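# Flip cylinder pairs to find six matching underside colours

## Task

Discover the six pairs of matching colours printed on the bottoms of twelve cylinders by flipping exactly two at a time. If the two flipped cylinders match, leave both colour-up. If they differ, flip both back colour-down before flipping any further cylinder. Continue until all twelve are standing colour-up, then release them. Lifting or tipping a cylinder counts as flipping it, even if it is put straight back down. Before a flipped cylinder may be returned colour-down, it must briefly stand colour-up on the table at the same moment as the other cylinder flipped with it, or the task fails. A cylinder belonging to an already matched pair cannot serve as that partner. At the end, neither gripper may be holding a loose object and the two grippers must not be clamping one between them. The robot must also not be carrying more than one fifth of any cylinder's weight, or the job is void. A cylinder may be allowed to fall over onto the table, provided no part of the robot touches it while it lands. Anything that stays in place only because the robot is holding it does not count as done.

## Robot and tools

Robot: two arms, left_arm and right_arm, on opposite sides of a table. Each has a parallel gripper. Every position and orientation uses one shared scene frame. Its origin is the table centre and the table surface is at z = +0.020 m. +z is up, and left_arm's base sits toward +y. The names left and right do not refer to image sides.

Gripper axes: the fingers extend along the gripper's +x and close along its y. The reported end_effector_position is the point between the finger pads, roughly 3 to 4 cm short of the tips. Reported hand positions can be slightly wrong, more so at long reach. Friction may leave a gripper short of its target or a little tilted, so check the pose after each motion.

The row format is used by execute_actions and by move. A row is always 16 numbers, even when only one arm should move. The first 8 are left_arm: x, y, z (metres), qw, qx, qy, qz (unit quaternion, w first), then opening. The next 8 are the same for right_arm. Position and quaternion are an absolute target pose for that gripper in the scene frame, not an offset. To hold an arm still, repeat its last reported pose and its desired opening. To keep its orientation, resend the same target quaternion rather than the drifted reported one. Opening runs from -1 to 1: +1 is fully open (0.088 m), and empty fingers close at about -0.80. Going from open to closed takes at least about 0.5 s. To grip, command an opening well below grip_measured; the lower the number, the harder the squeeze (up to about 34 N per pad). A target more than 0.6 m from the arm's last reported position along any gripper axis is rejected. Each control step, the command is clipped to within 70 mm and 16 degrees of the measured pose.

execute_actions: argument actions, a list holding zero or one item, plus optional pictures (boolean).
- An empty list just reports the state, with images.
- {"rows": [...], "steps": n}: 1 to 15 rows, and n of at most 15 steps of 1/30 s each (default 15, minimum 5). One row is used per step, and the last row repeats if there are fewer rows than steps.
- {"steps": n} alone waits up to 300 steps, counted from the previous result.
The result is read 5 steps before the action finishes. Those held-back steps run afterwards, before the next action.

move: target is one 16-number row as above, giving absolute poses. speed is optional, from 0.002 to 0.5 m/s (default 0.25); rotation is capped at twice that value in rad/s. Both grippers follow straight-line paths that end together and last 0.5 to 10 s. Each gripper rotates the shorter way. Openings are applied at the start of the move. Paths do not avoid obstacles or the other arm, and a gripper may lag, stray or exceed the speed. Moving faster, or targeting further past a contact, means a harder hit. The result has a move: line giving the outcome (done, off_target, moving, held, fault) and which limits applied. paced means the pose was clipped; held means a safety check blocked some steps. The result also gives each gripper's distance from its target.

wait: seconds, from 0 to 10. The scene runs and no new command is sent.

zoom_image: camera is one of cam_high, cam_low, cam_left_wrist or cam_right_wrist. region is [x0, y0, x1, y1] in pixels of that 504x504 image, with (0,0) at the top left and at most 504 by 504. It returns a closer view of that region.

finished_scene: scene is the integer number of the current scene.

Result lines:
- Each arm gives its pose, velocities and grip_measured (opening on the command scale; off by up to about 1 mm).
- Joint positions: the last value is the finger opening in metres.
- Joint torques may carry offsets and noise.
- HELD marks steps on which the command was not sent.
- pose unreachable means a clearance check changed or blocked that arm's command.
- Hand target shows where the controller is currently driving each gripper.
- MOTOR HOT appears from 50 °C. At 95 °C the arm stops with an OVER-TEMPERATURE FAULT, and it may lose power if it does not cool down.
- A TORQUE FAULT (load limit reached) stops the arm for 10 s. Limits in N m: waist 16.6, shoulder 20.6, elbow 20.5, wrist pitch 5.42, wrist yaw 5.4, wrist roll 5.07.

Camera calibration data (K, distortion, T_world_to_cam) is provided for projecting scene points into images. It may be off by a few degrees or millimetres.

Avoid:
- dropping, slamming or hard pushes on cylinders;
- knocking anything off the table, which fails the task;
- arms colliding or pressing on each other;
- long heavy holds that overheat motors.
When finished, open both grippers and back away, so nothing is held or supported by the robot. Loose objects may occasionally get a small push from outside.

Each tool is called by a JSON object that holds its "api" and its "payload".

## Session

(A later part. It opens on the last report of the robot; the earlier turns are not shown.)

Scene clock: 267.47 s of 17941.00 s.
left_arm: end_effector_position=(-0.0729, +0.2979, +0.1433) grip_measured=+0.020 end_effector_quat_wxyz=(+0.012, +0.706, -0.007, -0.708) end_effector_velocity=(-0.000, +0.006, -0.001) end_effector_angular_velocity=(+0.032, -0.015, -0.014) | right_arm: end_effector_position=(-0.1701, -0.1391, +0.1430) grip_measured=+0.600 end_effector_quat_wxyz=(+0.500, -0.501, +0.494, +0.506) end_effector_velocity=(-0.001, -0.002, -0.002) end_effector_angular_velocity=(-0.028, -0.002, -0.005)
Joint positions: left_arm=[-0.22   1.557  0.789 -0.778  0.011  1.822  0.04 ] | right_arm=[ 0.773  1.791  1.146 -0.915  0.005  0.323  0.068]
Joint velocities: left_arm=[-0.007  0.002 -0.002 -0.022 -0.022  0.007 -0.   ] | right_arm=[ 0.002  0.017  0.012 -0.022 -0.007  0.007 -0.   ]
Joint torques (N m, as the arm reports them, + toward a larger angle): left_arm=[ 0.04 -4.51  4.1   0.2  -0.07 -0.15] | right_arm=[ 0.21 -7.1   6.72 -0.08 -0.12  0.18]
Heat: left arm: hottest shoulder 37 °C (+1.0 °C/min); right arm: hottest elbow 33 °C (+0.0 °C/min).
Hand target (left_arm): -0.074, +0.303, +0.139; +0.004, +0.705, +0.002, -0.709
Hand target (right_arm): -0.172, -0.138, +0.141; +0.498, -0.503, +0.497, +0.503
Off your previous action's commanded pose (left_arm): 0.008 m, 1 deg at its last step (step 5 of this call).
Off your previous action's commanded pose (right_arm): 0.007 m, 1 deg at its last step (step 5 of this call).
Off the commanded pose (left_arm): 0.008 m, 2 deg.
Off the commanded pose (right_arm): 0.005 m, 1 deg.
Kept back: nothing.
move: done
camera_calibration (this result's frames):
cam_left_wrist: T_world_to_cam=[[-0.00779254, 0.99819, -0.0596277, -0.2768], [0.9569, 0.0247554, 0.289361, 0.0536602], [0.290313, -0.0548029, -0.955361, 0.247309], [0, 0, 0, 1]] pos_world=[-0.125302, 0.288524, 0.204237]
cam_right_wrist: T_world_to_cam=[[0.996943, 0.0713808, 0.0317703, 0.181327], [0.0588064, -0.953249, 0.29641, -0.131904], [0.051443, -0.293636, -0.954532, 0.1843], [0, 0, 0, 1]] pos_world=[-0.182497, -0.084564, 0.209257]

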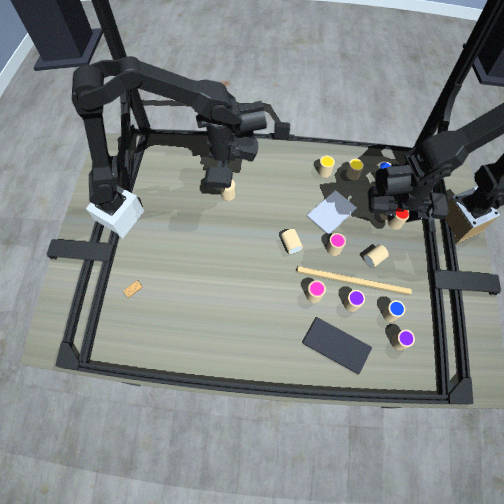

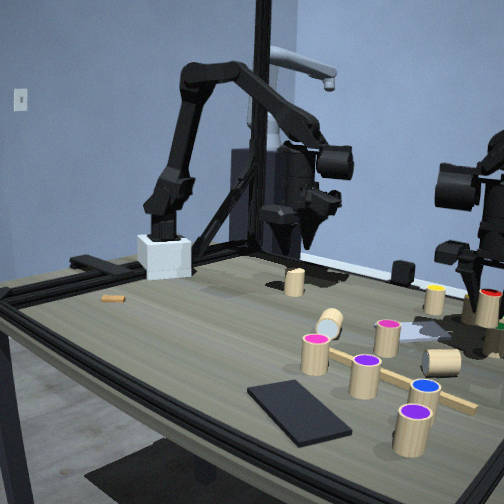

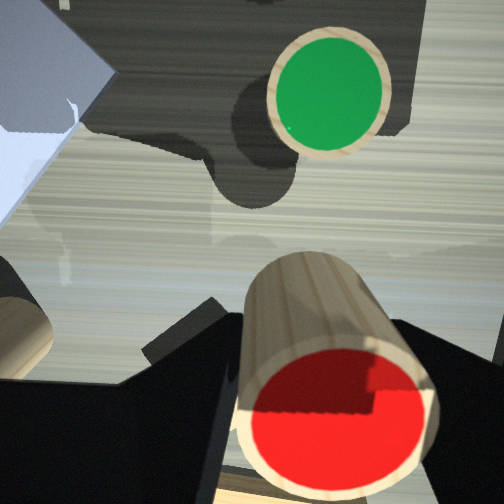

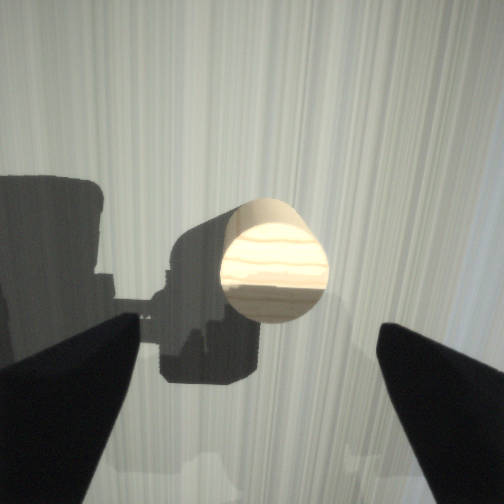

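Shift left a bit away from the lying one.

{"api": "move", "payload": {"target": [-0.083,0.315,0.068,0,0.707,0,-0.707,-0.4,-0.165,-0.138,0.068,0.5,-0.5,0.5,0.5,0.6], "speed": 0.13}}

{"api": "execute_actions", "payload": {"actions": [{"rows":[[-0.083,0.315,0.068,0,0.707,0,-0.707,0.5,-0.165,-0.138,0.068,0.5,-0.5,0.5,0.5,-0.4]],"steps":12}]}}

{"api": "move", "payload": {"target": [-0.083,0.315,0.15,0,0.707,0,-0.707,0.5,-0.165,-0.138,0.16,0.5,-0.5,0.5,0.5,-0.4], "speed": 0.3}}

{"api": "move", "payload": {"target": [0.018,0.07,0.308,0.5,0.5,-0.5,-0.5,0.7,0.02,-0.03,0.301,0.707,0,0,0.707,-0.4], "speed": 0.45}}

{"api": "execute_actions", "payload": {"actions": [{"rows":[[0.02,0.012,0.309,0.5,0.5,-0.5,-0.5,0.7,0.02,-0.03,0.301,0.707,0,0,0.707,-0.4]]}]}}

{"api": "execute_actions", "payload": {"actions": [{"rows":[[0.02,0.012,0.309,0.5,0.5,-0.5,-0.5,-0.4,0.02,-0.03,0.301,0.707,0,0,0.707,-0.4]],"steps":13}]}}

{"api": "execute_actions", "payload": {"actions": [{"rows":[[0.02,0.012,0.309,0.5,0.5,-0.5,-0.5,-0.4,0.02,-0.03,0.301,0.707,0,0,0.707,0.6]],"steps":6}]}}

{"api": "execute_actions", "payload": {"actions": [{"rows":[[0.02,0.04,0.309,0.5,0.5,-0.5,-0.5,-0.4,0.02,-0.06,0.3,0.707,0,0,0.707,0.6]],"steps":8}]}}

{"api": "move", "payload": {"target": [-0.2,0.05,0.15,0,0.707,0,-0.707,-0.4,0.02,-0.2,0.3,0.707,0,0,0.707,0.6], "speed": 0.45}}

{"api": "move", "payload": {"target": [-0.2,0.05,0.068,0,0.707,0,-0.707,-0.4,0.02,-0.2,0.3,0.707,0,0,0.707,0.6], "speed": 0.13}}

{"api": "execute_actions", "payload": {"actions": [{"rows":[[-0.2,0.05,0.068,0,0.707,0,-0.707,0.6,0.02,-0.2,0.3,0.707,0,0,0.707,0.6]],"steps":12}]}}

{"api": "move", "payload": {"target": [-0.2,0.05,0.16,0,0.707,0,-0.707,0.6,0.02,-0.2,0.3,0.707,0,0,0.707,0.6]}}

Scene clock: 269.27 s of 17941.00 s.
left_arm: end_effector_position=(-0.0818, +0.3104, +0.0715) grip_measured=+0.019 end_effector_quat_wxyz=(+0.006, +0.707, -0.006, -0.707) end_effector_velocity=(-0.000, +0.003, -0.004) end_effector_angular_velocity=(+0.014, -0.004, +0.005) | right_arm: end_effector_position=(-0.1664, -0.1352, +0.0738) grip_measured=+0.600 end_effector_quat_wxyz=(+0.504, -0.494, +0.497, +0.504) end_effector_velocity=(-0.001, +0.000, -0.001) end_effector_angular_velocity=(-0.005, +0.022, +0.000)
Joint positions: left_arm=[-0.249  1.732  0.606 -0.429  0.003  1.802  0.04 ] | right_arm=[ 0.756  1.934  1.018 -0.638  0.002  0.323  0.068]
Joint velocities: left_arm=[-0.002  0.012 -0.007  0.007 -0.007 -0.007 -0.   ] | right_arm=[-0.007  0.002 -0.002  0.007 -0.022 -0.007 -0.   ]
Joint torques (N m, as the arm reports them, + toward a larger angle): left_arm=[-0.35 -4.76  2.67  0.45 -0.13 -0.08] | right_arm=[-0.32 -7.49  3.57  0.31 -0.12 -0.22]
Heat: left arm: hottest shoulder 37 °C (+1.0 °C/min); right arm: hottest elbow 33 °C (+0.0 °C/min).
Hand target (left_arm): -0.083, +0.315, +0.068; +0.000, +0.707, +0.000, -0.707
Hand target (right_arm): -0.165, -0.139, +0.068; +0.500, -0.500, +0.500, +0.500
Off the commanded pose (left_arm): 0.006 m, 1 deg.
Off the commanded pose (right_arm): 0.007 m, 1 deg.
Kept back: nothing.
move: done
camera_calibration (this result's frames):
cam_left_wrist: T_world_to_cam=[[0.000688783, 0.998781, -0.0493488, -0.293921], [0.955758, 0.0138586, 0.293826, 0.0856746], [0.294152, -0.0473679, -0.954584, 0.179976], [0, 0, 0, 1]] pos_world=[-0.134622, 0.300901, 0.132124]
cam_right_wrist: T_world_to_cam=[[0.998107, 0.0548772, 0.0277642, 0.177786], [0.0444644, -0.955785, 0.290684, -0.110197], [0.0424885, -0.288899, -0.956416, 0.11849], [0, 0, 0, 1]] pos_world=[-0.177584, -0.0808495, 0.140422]

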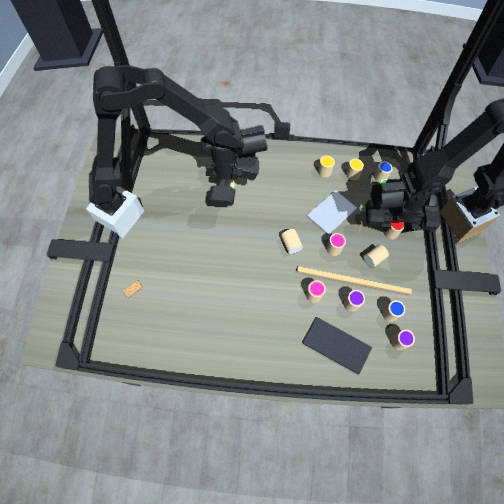

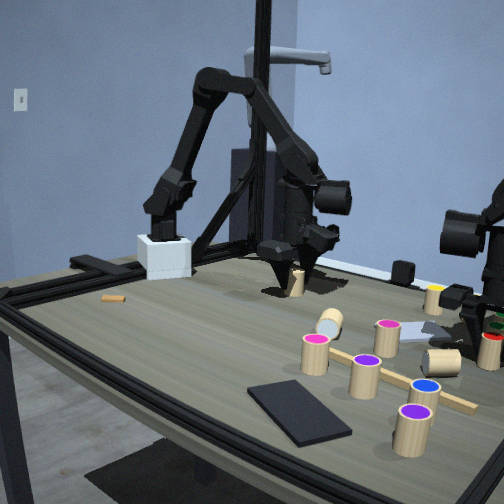

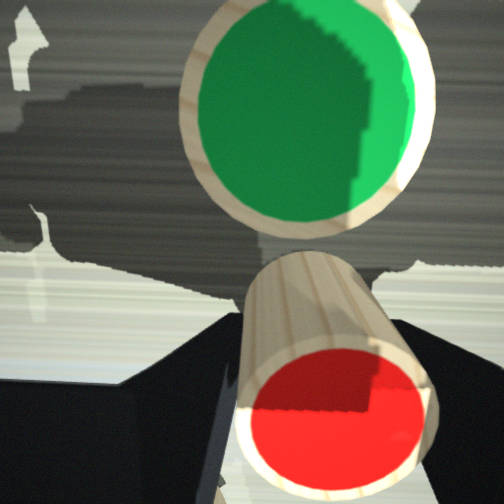

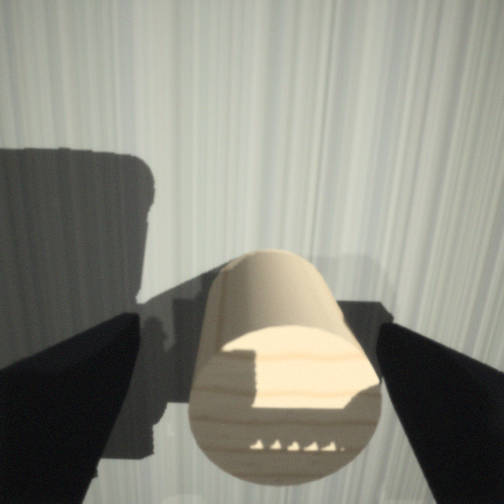

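Scene clock: 269.50 s of 17941.00 s.
left_arm: end_effector_position=(-0.0818, +0.3104, +0.0714) grip_measured=+0.389 end_effector_quat_wxyz=(+0.006, +0.707, -0.006, -0.707) end_effector_velocity=(+0.003, -0.000, +0.000) end_effector_angular_velocity=(-0.002, -0.023, +0.020) | right_arm: end_effector_position=(-0.1662, -0.1353, +0.0729) grip_measured=+0.023 end_effector_quat_wxyz=(+0.504, -0.495, +0.498, +0.504) end_effector_velocity=(-0.000, -0.006, +0.000) end_effector_angular_velocity=(-0.023, -0.000, +0.025)
Joint positions: left_arm=[-0.249  1.732  0.605 -0.428  0.003  1.802  0.058] | right_arm=[ 0.756  1.937  1.018 -0.637  0.002  0.323  0.04 ]
Joint velocities: left_arm=[-0.002 -0.002 -0.002  0.007 -0.022 -0.022  0.053] | right_arm=[ 0.002 -0.002 -0.002 -0.022 -0.007 -0.022 -0.   ]
Joint torques (N m, as the arm reports them, + toward a larger angle): left_arm=[-0.1  -4.65  2.95  0.48 -0.06 -0.14] | right_arm=[-0.25 -7.41  3.99  0.29 -0.11 -0.21]
Heat: left arm: hottest shoulder 37 °C (+1.0 °C/min); right arm: hottest elbow 33 °C (+0.0 °C/min).
Steps of this call (steps 1 to 7: the first 7 steps of this action). Readings (end_effector_position):
1: left_arm (-0.0819, +0.3106, +0.0714) | right_arm (-0.1664, -0.1352, +0.0737)
2: left_arm (-0.0818, +0.3106, +0.0714) | right_arm (-0.1664, -0.1352, +0.0735)
4: left_arm (-0.0818, +0.3105, +0.0714) | right_arm (-0.1662, -0.1353, +0.0731)
7: the state above

Scene clock: 270.97 s of 17941.00 s.
left_arm: end_effector_position=(-0.0837, +0.3187, +0.1460) grip_measured=+0.500 end_effector_quat_wxyz=(-0.005, +0.705, +0.005, -0.709) end_effector_velocity=(-0.001, +0.002, +0.003) end_effector_angular_velocity=(+0.009, -0.006, -0.000) | right_arm: end_effector_position=(-0.1649, -0.1396, +0.1543) grip_measured=+0.023 end_effector_quat_wxyz=(+0.499, -0.504, +0.503, +0.494) end_effector_velocity=(-0.003, -0.005, -0.000) end_effector_angular_velocity=(-0.028, +0.014, +0.024)
Joint positions: left_arm=[-0.249  1.497  0.745 -0.834  0.003  1.802  0.063] | right_arm=[ 0.756  1.787  1.189 -0.988  0.002  0.323  0.04 ]
Joint velocities: left_arm=[-0.007 -0.007  0.007 -0.022 -0.007 -0.007 -0.001] | right_arm=[ 0.002  0.002  0.002 -0.022 -0.022 -0.022 -0.   ]
Joint torques (N m, as the arm reports them, + toward a larger angle): left_arm=[-0.17 -6.37  5.71  0.08 -0.05 -0.08] | right_arm=[ -0.24 -10.     6.79  -0.11  -0.09  -0.21]
Heat: left arm: hottest shoulder 37 °C (+1.0 °C/min); right arm: hottest elbow 33 °C (+0.0 °C/min).
Hand target (left_arm): -0.083, +0.315, +0.150; -0.000, +0.707, +0.000, -0.707
Hand target (right_arm): -0.165, -0.137, +0.160; +0.500, -0.500, +0.500, +0.500
Off your previous action's commanded pose (left_arm): 0.006 m, 1 deg at its last step (step 5 of this call).
Off your previous action's commanded pose (right_arm): 0.006 m, 1 deg at its last step (step 5 of this call).
Off the commanded pose (left_arm): 0.005 m, 1 deg.
Off the commanded pose (right_arm): 0.006 m, 1 deg.
Kept back: nothing.
move: done
camera_calibration (this result's frames):
cam_left_wrist: T_world_to_cam=[[0.000455824, 0.999829, -0.0184613, -0.303303], [0.957756, 0.00487266, 0.287541, 0.0694156], [0.287582, -0.0178125, -0.95759, 0.242468], [0, 0, 0, 1]] pos_world=[-0.136074, 0.307232, 0.206626]
cam_right_wrist: T_world_to_cam=[[0.997807, 0.0558592, 0.0355022, 0.173231], [0.0415691, -0.946303, 0.320596, -0.141625], [0.0515041, -0.318417, -0.94655, 0.19], [0, 0, 0, 1]] pos_world=[-0.176749, -0.0831977, 0.219099]

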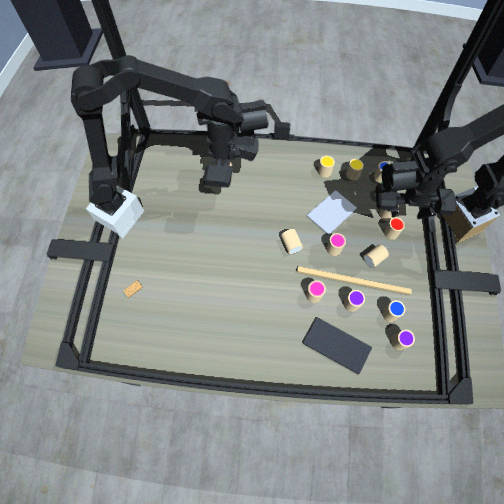

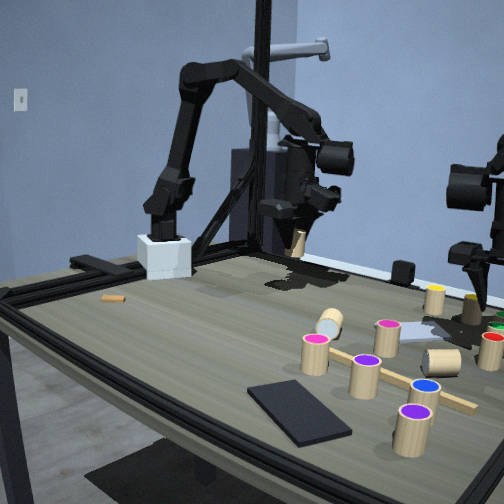

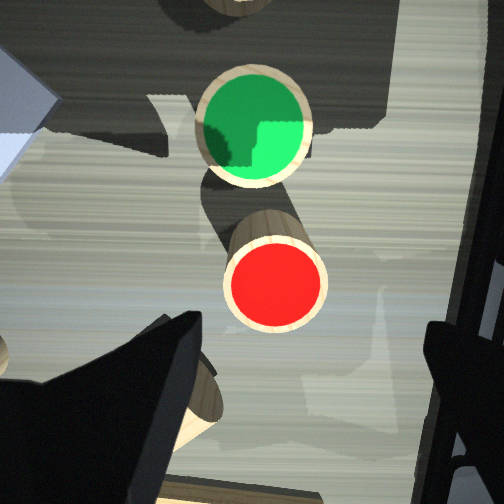

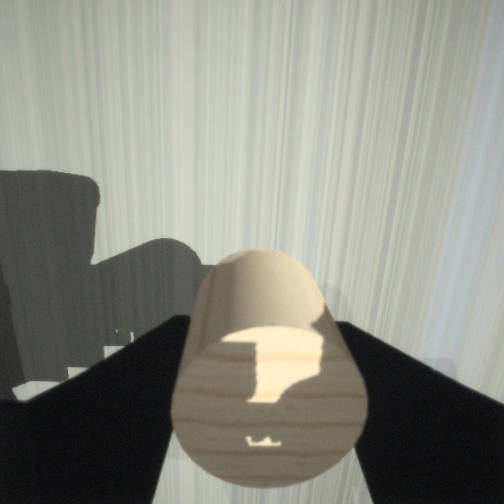

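Scene clock: 273.43 s of 17941.00 s.
left_arm: end_effector_position=(+0.0173, +0.0753, +0.3109) grip_measured=+0.700 end_effector_quat_wxyz=(+0.495, +0.502, -0.503, -0.499) end_effector_velocity=(-0.002, -0.001, +0.000) end_effector_angular_velocity=(-0.011, +0.002, +0.000) | right_arm: end_effector_position=(+0.0185, -0.0280, +0.3056) grip_measured=+0.023 end_effector_quat_wxyz=(+0.711, +0.000, -0.007, +0.703) end_effector_velocity=(-0.000, -0.000, -0.000) end_effector_angular_velocity=(+0.002, -0.008, +0.005)
Joint positions: left_arm=[-0.019  1.818  0.844  0.971  0.467  1.583  0.073] | right_arm=[ 0.116  1.529  0.584  0.955 -0.31  -0.006  0.04 ]
Joint velocities: left_arm=[-0.007  0.007 -0.002  0.022 -0.007 -0.007 -0.   ] | right_arm=[-0.002  0.002 -0.002  0.007 -0.007 -0.007 -0.   ]
Joint torques (N m, as the arm reports them, + toward a larger angle): left_arm=[-0.47 -7.12  6.57  1.8   0.07 -0.12] | right_arm=[-0.31 -5.91  5.04  1.61 -0.1   0.19]
Heat: left arm: hottest shoulder 36 °C (-1.0 °C/min); right arm: hottest elbow 33 °C (+0.0 °C/min).
Hand target (left_arm): +0.018, +0.072, +0.309; +0.495, +0.500, -0.503, -0.501
Hand target (right_arm): +0.019, -0.029, +0.300; +0.711, -0.000, +0.001, +0.703
Off the commanded pose (left_arm): 0.006 m, 1 deg.
Off the commanded pose (right_arm): 0.005 m, 1 deg.
Kept back: nothing.
move: done
camera_calibration (this result's frames):
cam_left_wrist: T_world_to_cam=[[0.0112338, -0.0304526, -0.999473, 0.325407], [0.957549, 0.288263, 0.00197958, -0.00608898], [0.288051, -0.957067, 0.0323981, 0.129939], [0, 0, 0, 1]] pos_world=[-0.0352542, 0.136025, 0.321038]
cam_right_wrist: T_world_to_cam=[[0.996921, -0.0408672, 0.0669139, -0.0336603], [0.0517488, -0.298193, -0.953102, 0.315079], [0.0589039, 0.95363, -0.29516, 0.195732], [0, 0, 0, 1]] pos_world=[0.00572234, -0.0940771, 0.360327]

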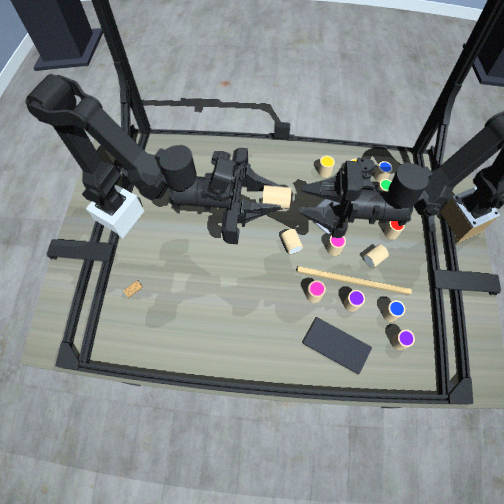

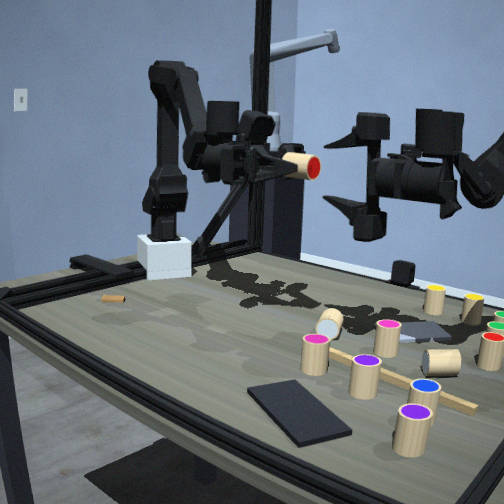

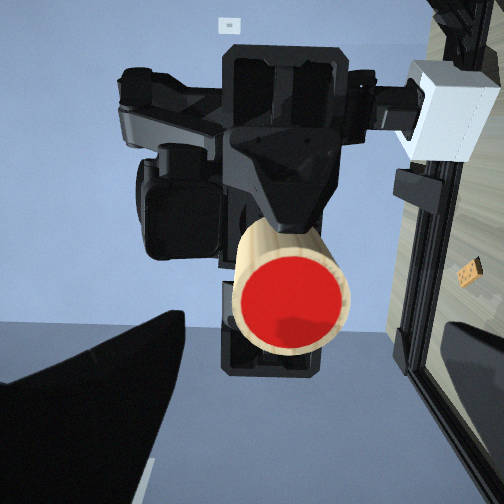

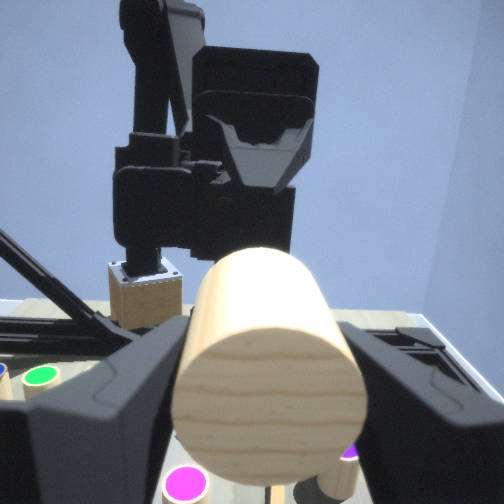

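Scene clock: 273.77 s of 17941.00 s.
left_arm: end_effector_position=(+0.0166, +0.0204, +0.3121) grip_measured=+0.700 end_effector_quat_wxyz=(+0.499, +0.499, -0.504, -0.498) end_effector_velocity=(+0.026, -0.041, +0.002) end_effector_angular_velocity=(-0.007, -0.010, +0.064) | right_arm: end_effector_position=(+0.0195, -0.0289, +0.3055) grip_measured=+0.023 end_effector_quat_wxyz=(+0.707, +0.000, -0.007, +0.707) end_effector_velocity=(-0.001, -0.002, -0.003) end_effector_angular_velocity=(-0.016, -0.002, +0.015)
Joint positions: left_arm=[-0.083  1.975  1.065  0.916  0.402  1.574  0.073] | right_arm=[ 0.106  1.529  0.584  0.955 -0.33  -0.005  0.04 ]
Joint velocities: left_arm=[-0.002  0.134  0.208 -0.066 -0.066  0.007  0.   ] | right_arm=[-0.007 -0.007 -0.002 -0.022 -0.022 -0.007 -0.   ]
Joint torques (N m, as the arm reports them, + toward a larger angle): left_arm=[-0.12 -8.23  6.38  1.47 -0.13 -0.08] | right_arm=[-0.35 -6.45  5.07  1.5  -0.13  0.19]
Heat: left arm: hottest shoulder 36 °C (-1.0 °C/min); right arm: hottest elbow 33 °C (+0.0 °C/min).
Steps of this call (steps 1 to 10: the first 10 steps of this action). Readings (end_effector_position):
1: left_arm (+0.0189, +0.0699, +0.3107) | right_arm (+0.0183, -0.0282, +0.3055)
2: left_arm (+0.0200, +0.0602, +0.3121) | right_arm (+0.0185, -0.0284, +0.3055)
4: left_arm (+0.0185, +0.0420, +0.3130) | right_arm (+0.0192, -0.0287, +0.3055)
8: left_arm (+0.0154, +0.0240, +0.3120) | right_arm (+0.0195, -0.0289, +0.3055)
10: the state above

Scene clock: 274.20 s of 17941.00 s.
left_arm: end_effector_position=(+0.0195, +0.0151, +0.3148) grip_measured=+0.021 end_effector_quat_wxyz=(+0.501, +0.499, -0.505, -0.496) end_effector_velocity=(+0.000, -0.002, -0.003) end_effector_angular_velocity=(+0.016, -0.001, +0.005) | right_arm: end_effector_position=(+0.0197, -0.0295, +0.3040) grip_measured=+0.023 end_effector_quat_wxyz=(+0.707, +0.000, -0.004, +0.707) end_effector_velocity=(-0.001, -0.002, -0.005) end_effector_angular_velocity=(-0.016, -0.002, +0.015)
Joint positions: left_arm=[-0.083  1.988  1.094  0.906  0.397  1.573  0.04 ] | right_arm=[ 0.104  1.529  0.581  0.955 -0.332 -0.003  0.04 ]
Joint velocities: left_arm=[-0.002  0.002  0.007 -0.022 -0.007  0.007 -0.   ] | right_arm=[-0.007  0.002 -0.007 -0.007 -0.022 -0.007  0.   ]
Joint torques (N m, as the arm reports them, + toward a larger angle): left_arm=[ 0.25 -8.45  6.57  1.49 -0.09 -0.18] | right_arm=[-0.14 -6.56  5.61  1.47 -0.1   0.12]
Heat: left arm: hottest shoulder 36 °C (-1.0 °C/min); right arm: hottest elbow 33 °C (+0.0 °C/min).
Off your previous action's commanded pose (left_arm): 0.006 m, 1 deg at its last step (step 5 of this call).
Off your previous action's commanded pose (right_arm): 0.005 m, 1 deg at its last step (step 5 of this call).
Steps of this call (steps 1 to 5: the last 5 steps of your previous action; steps 6 to 13: the first 8 steps of this action). Readings (end_effector_position):
6: left_arm (+0.0189, +0.0164, +0.3133) | right_arm (+0.0195, -0.0290, +0.3055)
7: left_arm (+0.0190, +0.0162, +0.3132) | right_arm (+0.0195, -0.0290, +0.3055)
9: left_arm (+0.0192, +0.0158, +0.3132) | right_arm (+0.0195, -0.0290, +0.3055)
13: the state above

Scene clock: 274.40 s of 17941.00 s.
left_arm: end_effector_position=(+0.0195, +0.0151, +0.3148) grip_measured=+0.021 end_effector_quat_wxyz=(+0.501, +0.499, -0.505, -0.496) end_effector_velocity=(-0.003, +0.001, +0.004) end_effector_angular_velocity=(-0.011, +0.003, -0.010) | right_arm: end_effector_position=(+0.0197, -0.0295, +0.3040) grip_measured=+0.023 end_effector_quat_wxyz=(+0.707, +0.000, -0.004, +0.707) end_effector_velocity=(-0.000, -0.001, +0.000) end_effector_angular_velocity=(-0.002, -0.007, +0.005)
Joint positions: left_arm=[-0.083  1.988  1.094  0.906  0.397  1.573  0.04 ] | right_arm=[ 0.104  1.529  0.581  0.955 -0.332 -0.003  0.04 ]
Joint velocities: left_arm=[-0.002 -0.007 -0.002  0.007  0.007 -0.007 -0.   ] | right_arm=[-0.002 -0.007 -0.002 -0.007 -0.007 -0.007  0.   ]
Joint torques (N m, as the arm reports them, + toward a larger angle): left_arm=[-0.37 -8.22  6.44  1.42 -0.12 -0.13] | right_arm=[-0.21 -6.54  5.52  1.47 -0.11  0.12]
Heat: left arm: hottest shoulder 36 °C (-1.0 °C/min); right arm: hottest elbow 33 °C (+0.0 °C/min).
Off your previous action's commanded pose (left_arm): 0.007 m, 1 deg at its last step (step 5 of this call).
Off your previous action's commanded pose (right_arm): 0.003 m, 0 deg at its last step (step 5 of this call).
Steps of this call (steps 1 to 5: the last 5 steps of your previous action; step 6: the first step of this action). Readings (end_effector_position):
6: the state above

Scene clock: 274.67 s of 17941.00 s.
left_arm: end_effector_position=(+0.0189, +0.0235, +0.3073) grip_measured=+0.021 end_effector_quat_wxyz=(+0.498, +0.500, -0.500, -0.502) end_effector_velocity=(+0.005, +0.110, -0.060) end_effector_angular_velocity=(+0.137, +0.066, +0.010) | right_arm: end_effector_position=(+0.0198, -0.0424, +0.3009) grip_measured=+0.536 end_effector_quat_wxyz=(+0.707, -0.001, -0.002, +0.708) end_effector_velocity=(+0.007, -0.142, -0.029) end_effector_angular_velocity=(-0.053, +0.012, -0.029)
Joint positions: left_arm=[-0.075  1.975  1.052  0.919  0.407  1.573  0.04 ] | right_arm=[ 0.086  1.487  0.532  0.956 -0.352 -0.003  0.065]
Joint velocities: left_arm=[ 0.12  -0.232 -0.505  0.125  0.11  -0.007 -0.   ] | right_arm=[-0.198 -0.481 -0.515 -0.022 -0.168 -0.007  0.013]
Joint torques (N m, as the arm reports them, + toward a larger angle): left_arm=[  0.17 -12.54   4.65   1.92   0.15  -0.14] | right_arm=[-0.14 -7.38  5.61  1.39 -0.1   0.13]
Heat: left arm: hottest shoulder 36 °C (-1.0 °C/min); right arm: hottest elbow 33 °C (+0.0 °C/min).
Off your previous action's commanded pose (left_arm): 0.005 m, 0 deg at its last step (step 5 of this call).
Off your previous action's commanded pose (right_arm): 0.003 m, 0 deg at its last step (step 5 of this call).
Steps of this call (steps 1 to 5: the last 5 steps of your previous action; steps 6 to 8: the first 3 steps of this action). Readings (end_effector_position):
6: left_arm (+0.0193, +0.0165, +0.3113) | right_arm (+0.0193, -0.0324, +0.3034)
7: left_arm (+0.0189, +0.0198, +0.3094) | right_arm (+0.0194, -0.0374, +0.3020)
8: the state above

Scene clock: 277.57 s of 17941.00 s.
left_arm: end_effector_position=(-0.2000, +0.0497, +0.1534) grip_measured=+0.019 end_effector_quat_wxyz=(+0.006, +0.704, -0.002, -0.710) end_effector_velocity=(+0.000, +0.001, -0.004) end_effector_angular_velocity=(+0.026, -0.011, +0.020) | right_arm: end_effector_position=(+0.0209, -0.1981, +0.3050) grip_measured=+0.600 end_effector_quat_wxyz=(+0.707, +0.002, -0.005, +0.707) end_effector_velocity=(+0.002, -0.002, -0.005) end_effector_angular_velocity=(-0.018, +0.012, -0.015)
Joint positions: left_arm=[-0.616  2.491  2.201 -1.267  0.007  1.429  0.04 ] | right_arm=[-0.371  0.654  0.17   0.499 -0.807  0.005  0.068]
Joint velocities: left_arm=[-0.002  0.032  0.042 -0.037 -0.007 -0.022 -0.   ] | right_arm=[-0.007 -0.012 -0.002 -0.037  0.007 -0.007 -0.   ]
Joint torques (N m, as the arm reports them, + toward a larger angle): left_arm=[  0.15 -11.51   6.77   0.23   0.11  -0.08] | right_arm=[-0.23 -1.95  5.74  0.98 -0.13  0.04]
Heat: left arm: hottest shoulder 37 °C (+0.0 °C/min); right arm: hottest elbow 33 °C (-1.0 °C/min).
Hand target (left_arm): -0.201, +0.049, +0.148; +0.003, +0.703, +0.003, -0.711
Hand target (right_arm): +0.020, -0.199, +0.301; +0.707, +0.002, +0.001, +0.707
Off your previous action's commanded pose (left_arm): 0.009 m, 1 deg at its last step (step 5 of this call).
Off your previous action's commanded pose (right_arm): 0.007 m, 0 deg at its last step (step 5 of this call).
Off the commanded pose (left_arm): 0.003 m, 1 deg.
Off the commanded pose (right_arm): 0.005 m, 1 deg.
Kept back: nothing.
move: done
camera_calibration (this result's frames):
cam_left_wrist: T_world_to_cam=[[-0.00537216, 0.998965, -0.0451678, -0.0312088], [0.958363, 0.0180391, 0.284981, 0.179812], [0.285501, -0.0417562, -0.957468, 0.279017], [0, 0, 0, 1]] pos_world=[-0.252153, 0.0395835, 0.214497]
cam_right_wrist: T_world_to_cam=[[0.997564, -0.03014, 0.0629142, -0.0396914], [0.0511289, -0.297667, -0.9533, 0.263822], [0.04746, 0.954194, -0.295401, 0.358013], [0, 0, 0, 1]] pos_world=[0.00911452, -0.264278, 0.359756]

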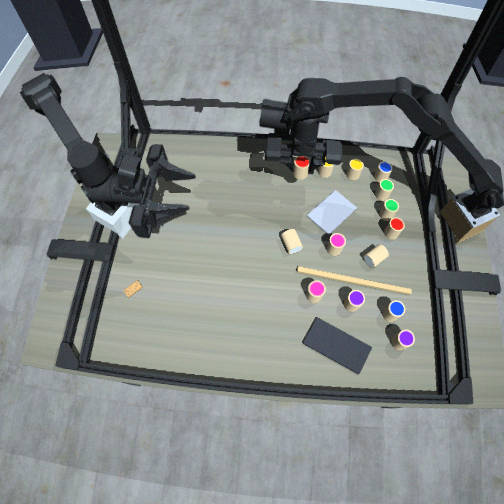

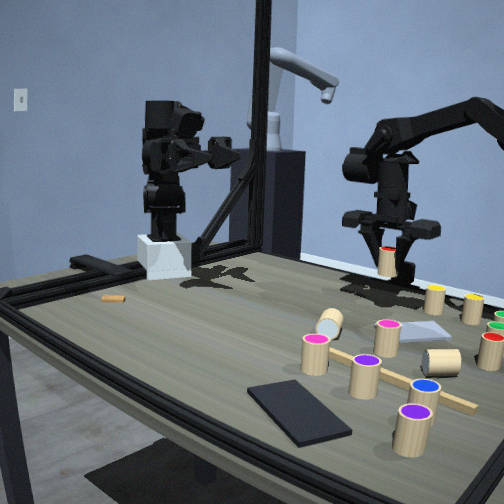

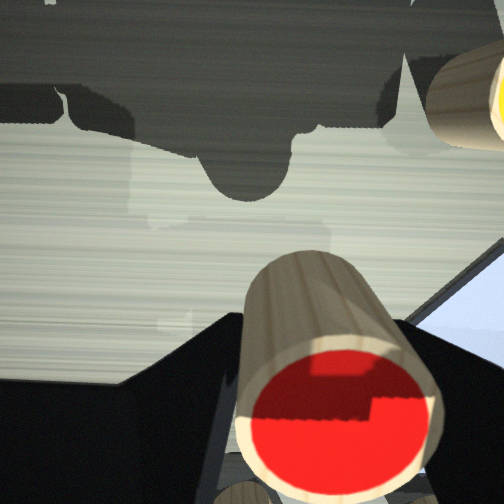

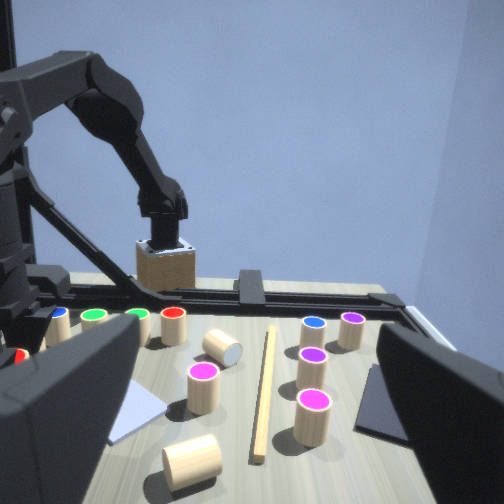

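Scene clock: 278.70 s of 17941.00 s.
left_arm: end_effector_position=(-0.1999, +0.0458, +0.0784) grip_measured=+0.019 end_effector_quat_wxyz=(+0.010, +0.705, -0.006, -0.709) end_effector_velocity=(+0.003, +0.006, -0.002) end_effector_angular_velocity=(+0.024, -0.025, +0.020) | right_arm: end_effector_position=(+0.0206, -0.1990, +0.3047) grip_measured=+0.600 end_effector_quat_wxyz=(+0.707, +0.002, -0.004, +0.707) end_effector_velocity=(-0.001, -0.000, -0.002) end_effector_angular_velocity=(-0.005, -0.017, +0.005)
Joint positions: left_arm=[-0.616  2.569  2.043 -1.022  0.003  1.429  0.04 ] | right_arm=[-0.374  0.645  0.169  0.487 -0.81   0.005  0.068]
Joint velocities: left_arm=[-0.002  0.002 -0.002 -0.022 -0.022 -0.022  0.   ] | right_arm=[-0.002 -0.002 -0.002 -0.007 -0.007 -0.022 -0.   ]
Joint torques (N m, as the arm reports them, + toward a larger angle): left_arm=[ -0.4  -11.26   4.74   0.47  -0.08   0.13] | right_arm=[-0.32 -1.95  5.67  0.99 -0.12 -0.2 ]
Heat: left arm: hottest shoulder 37 °C (-1.0 °C/min); right arm: hottest elbow 33 °C (-1.0 °C/min).
Hand target (left_arm): -0.200, +0.050, +0.068; -0.000, +0.707, +0.000, -0.707
Hand target (right_arm): +0.020, -0.200, +0.300; +0.707, +0.000, -0.000, +0.707
Off the commanded pose (left_arm): 0.011 m, 1 deg.
Off the commanded pose (right_arm): 0.005 m, 0 deg.
Kept back: nothing.
move: off_target (left_arm)
camera_calibration (this result's frames):
cam_left_wrist: T_world_to_cam=[[-0.00530366, 0.998462, -0.0551895, -0.0298666], [0.957544, 0.0209791, 0.287524, 0.200668], [0.288239, -0.0513215, -0.956182, 0.207882], [0, 0, 0, 1]] pos_world=[-0.252227, 0.0362797, 0.139427]
cam_right_wrist: T_world_to_cam=[[0.997687, -0.030389, 0.0607995, -0.0387778], [0.0489331, -0.299718, -0.952772, 0.262751], [0.0471764, 0.953544, -0.297537, 0.359308], [0, 0, 0, 1]] pos_world=[0.00888003, -0.265043, 0.359607]

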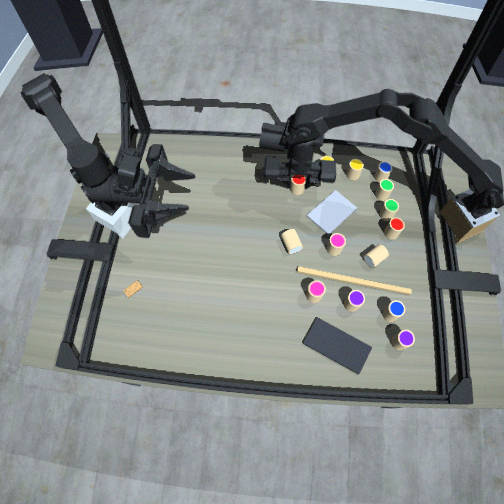

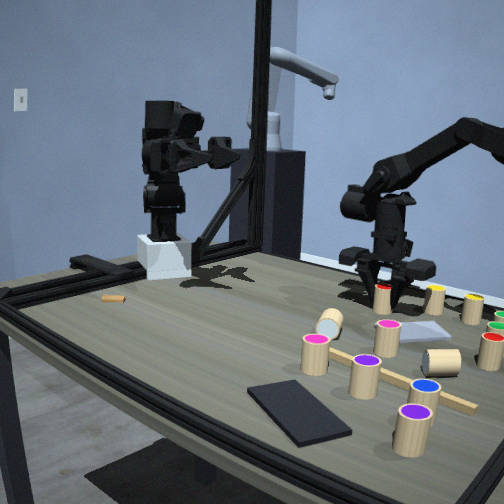

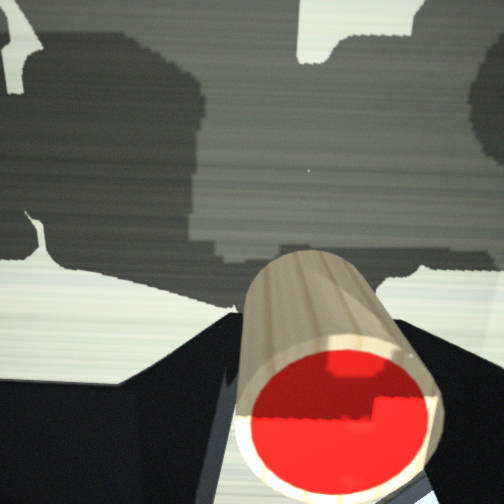

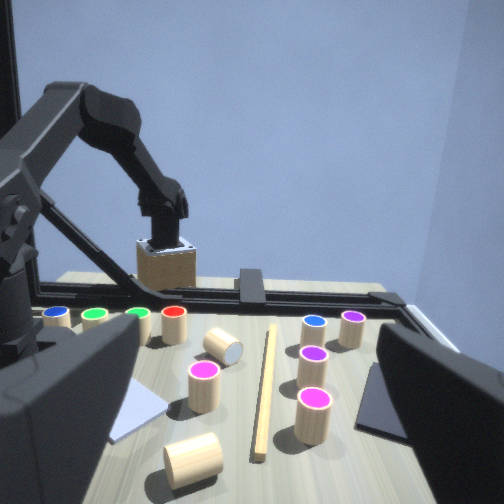

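Scene clock: 278.93 s of 17941.00 s.
left_arm: end_effector_position=(-0.1999, +0.0456, +0.0784) grip_measured=+0.426 end_effector_quat_wxyz=(+0.010, +0.705, -0.006, -0.709) end_effector_velocity=(-0.000, +0.001, +0.002) end_effector_angular_velocity=(+0.002, -0.007, +0.020) | right_arm: end_effector_position=(+0.0206, -0.1990, +0.3045) grip_measured=+0.600 end_effector_quat_wxyz=(+0.707, +0.002, -0.003, +0.707) end_effector_velocity=(-0.003, -0.000, +0.000) end_effector_angular_velocity=(-0.002, -0.006, +0.019)
Joint positions: left_arm=[-0.616  2.569  2.043 -1.022  0.003  1.429  0.06 ] | right_arm=[-0.374  0.645  0.169  0.487 -0.81   0.005  0.068]
Joint velocities: left_arm=[-0.002 -0.002  0.002 -0.007 -0.007 -0.022  0.173] | right_arm=[-0.002 -0.002  0.002 -0.007 -0.022 -0.007 -0.   ]
Joint torques (N m, as the arm reports them, + toward a larger angle): left_arm=[ -0.34 -11.44   4.43   0.53  -0.03   0.1 ] | right_arm=[-0.28 -1.96  5.67  0.98 -0.12 -0.2 ]
Heat: left arm: hottest shoulder 37 °C (-1.0 °C/min); right arm: hottest elbow 33 °C (-1.0 °C/min).
Steps of this call (steps 1 to 7: the first 7 steps of this action). Readings (end_effector_position):
1: left_arm (-0.1999, +0.0458, +0.0784) | right_arm (+0.0206, -0.1990, +0.3047)
2: left_arm (-0.1999, +0.0458, +0.0784) | right_arm (+0.0206, -0.1990, +0.3047)
4: left_arm (-0.1999, +0.0456, +0.0784) | right_arm (+0.0206, -0.1990, +0.3045)
7: the state above

Scene clock: 280.47 s of 17941.00 s.
left_arm: end_effector_position=(-0.1990, +0.0518, +0.1577) grip_measured=+0.600 end_effector_quat_wxyz=(-0.001, +0.706, +0.004, -0.708) end_effector_velocity=(-0.007, +0.002, +0.002) end_effector_angular_velocity=(+0.005, +0.021, +0.000) | right_arm: end_effector_position=(+0.0206, -0.1990, +0.3045) grip_measured=+0.600 end_effector_quat_wxyz=(+0.707, +0.002, -0.003, +0.707) end_effector_velocity=(-0.002, -0.000, -0.002) end_effector_angular_velocity=(-0.005, -0.002, +0.010)
Joint positions: left_arm=[-0.616  2.503  2.24  -1.314  0.003  1.429  0.068] | right_arm=[-0.374  0.645  0.169  0.487 -0.81   0.005  0.068]
Joint velocities: left_arm=[-0.007 -0.002  0.002 -0.007  0.022 -0.007 -0.   ] | right_arm=[ 0.002 -0.002 -0.002 -0.007 -0.007 -0.007  0.   ]
Joint torques (N m, as the arm reports them, + toward a larger angle): left_arm=[ -0.14 -13.63   6.65   0.11  -0.07   0.07] | right_arm=[-0.28 -1.95  5.74  0.98 -0.12 -0.2 ]
Heat: left arm: hottest shoulder 38 °C (+1.0 °C/min); right arm: hottest elbow 33 °C (-1.0 °C/min).
Hand target (left_arm): -0.200, +0.050, +0.160; +0.000, +0.707, +0.000, -0.707
Hand target (right_arm): +0.020, -0.200, +0.300; +0.707, +0.000, -0.000, +0.707
Off your previous action's commanded pose (left_arm): 0.011 m, 1 deg at its last step (step 5 of this call).
Off your previous action's commanded pose (right_arm): 0.005 m, 0 deg at its last step (step 5 of this call).
Off the commanded pose (left_arm): 0.003 m, 1 deg.
Off the commanded pose (right_arm): 0.005 m, 0 deg.
Kept back: nothing.
move: done
camera_calibration (this result's frames):
cam_left_wrist: T_world_to_cam=[[-0.00514101, 0.999645, -0.0261358, -0.0360999], [0.956385, 0.0125487, 0.291839, 0.176494], [0.292064, -0.0234956, -0.95611, 0.283025], [0, 0, 0, 1]] pos_world=[-0.251643, 0.0405221, 0.218152]
cam_right_wrist: T_world_to_cam=[[0.997704, -0.030373, 0.0605318, -0.0386685], [0.0486699, -0.299968, -0.952707, 0.262532], [0.0470942, 0.953466, -0.297801, 0.359342], [0, 0, 0, 1]] pos_world=[0.00887942, -0.265043, 0.359469]

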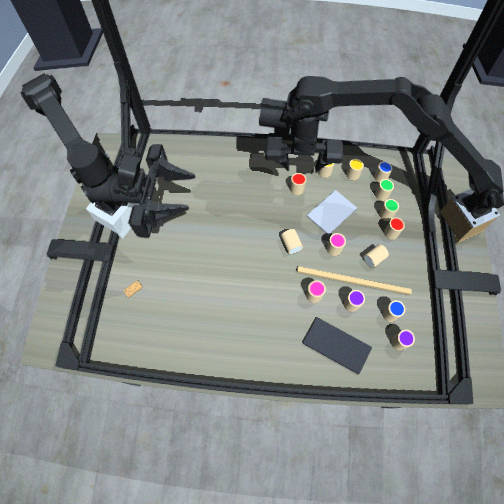

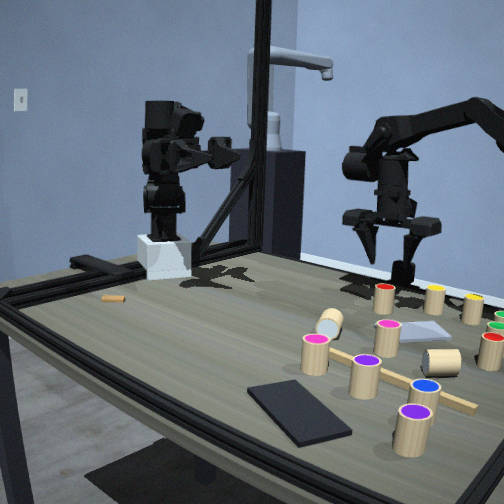

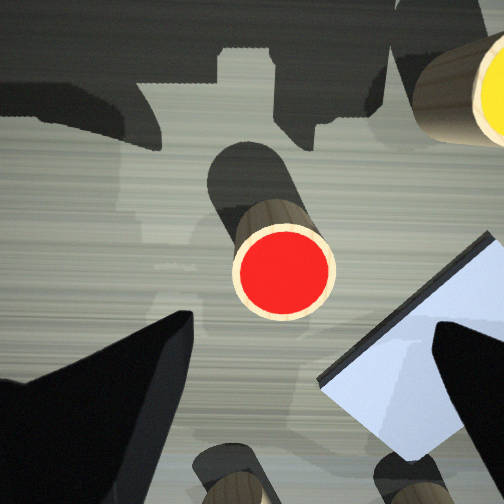

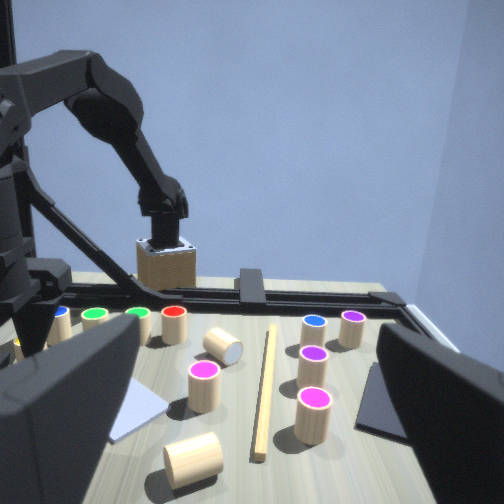

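{"api": "finished_scene", "payload": {"scene": 1}}

The scene is finished: the task was done.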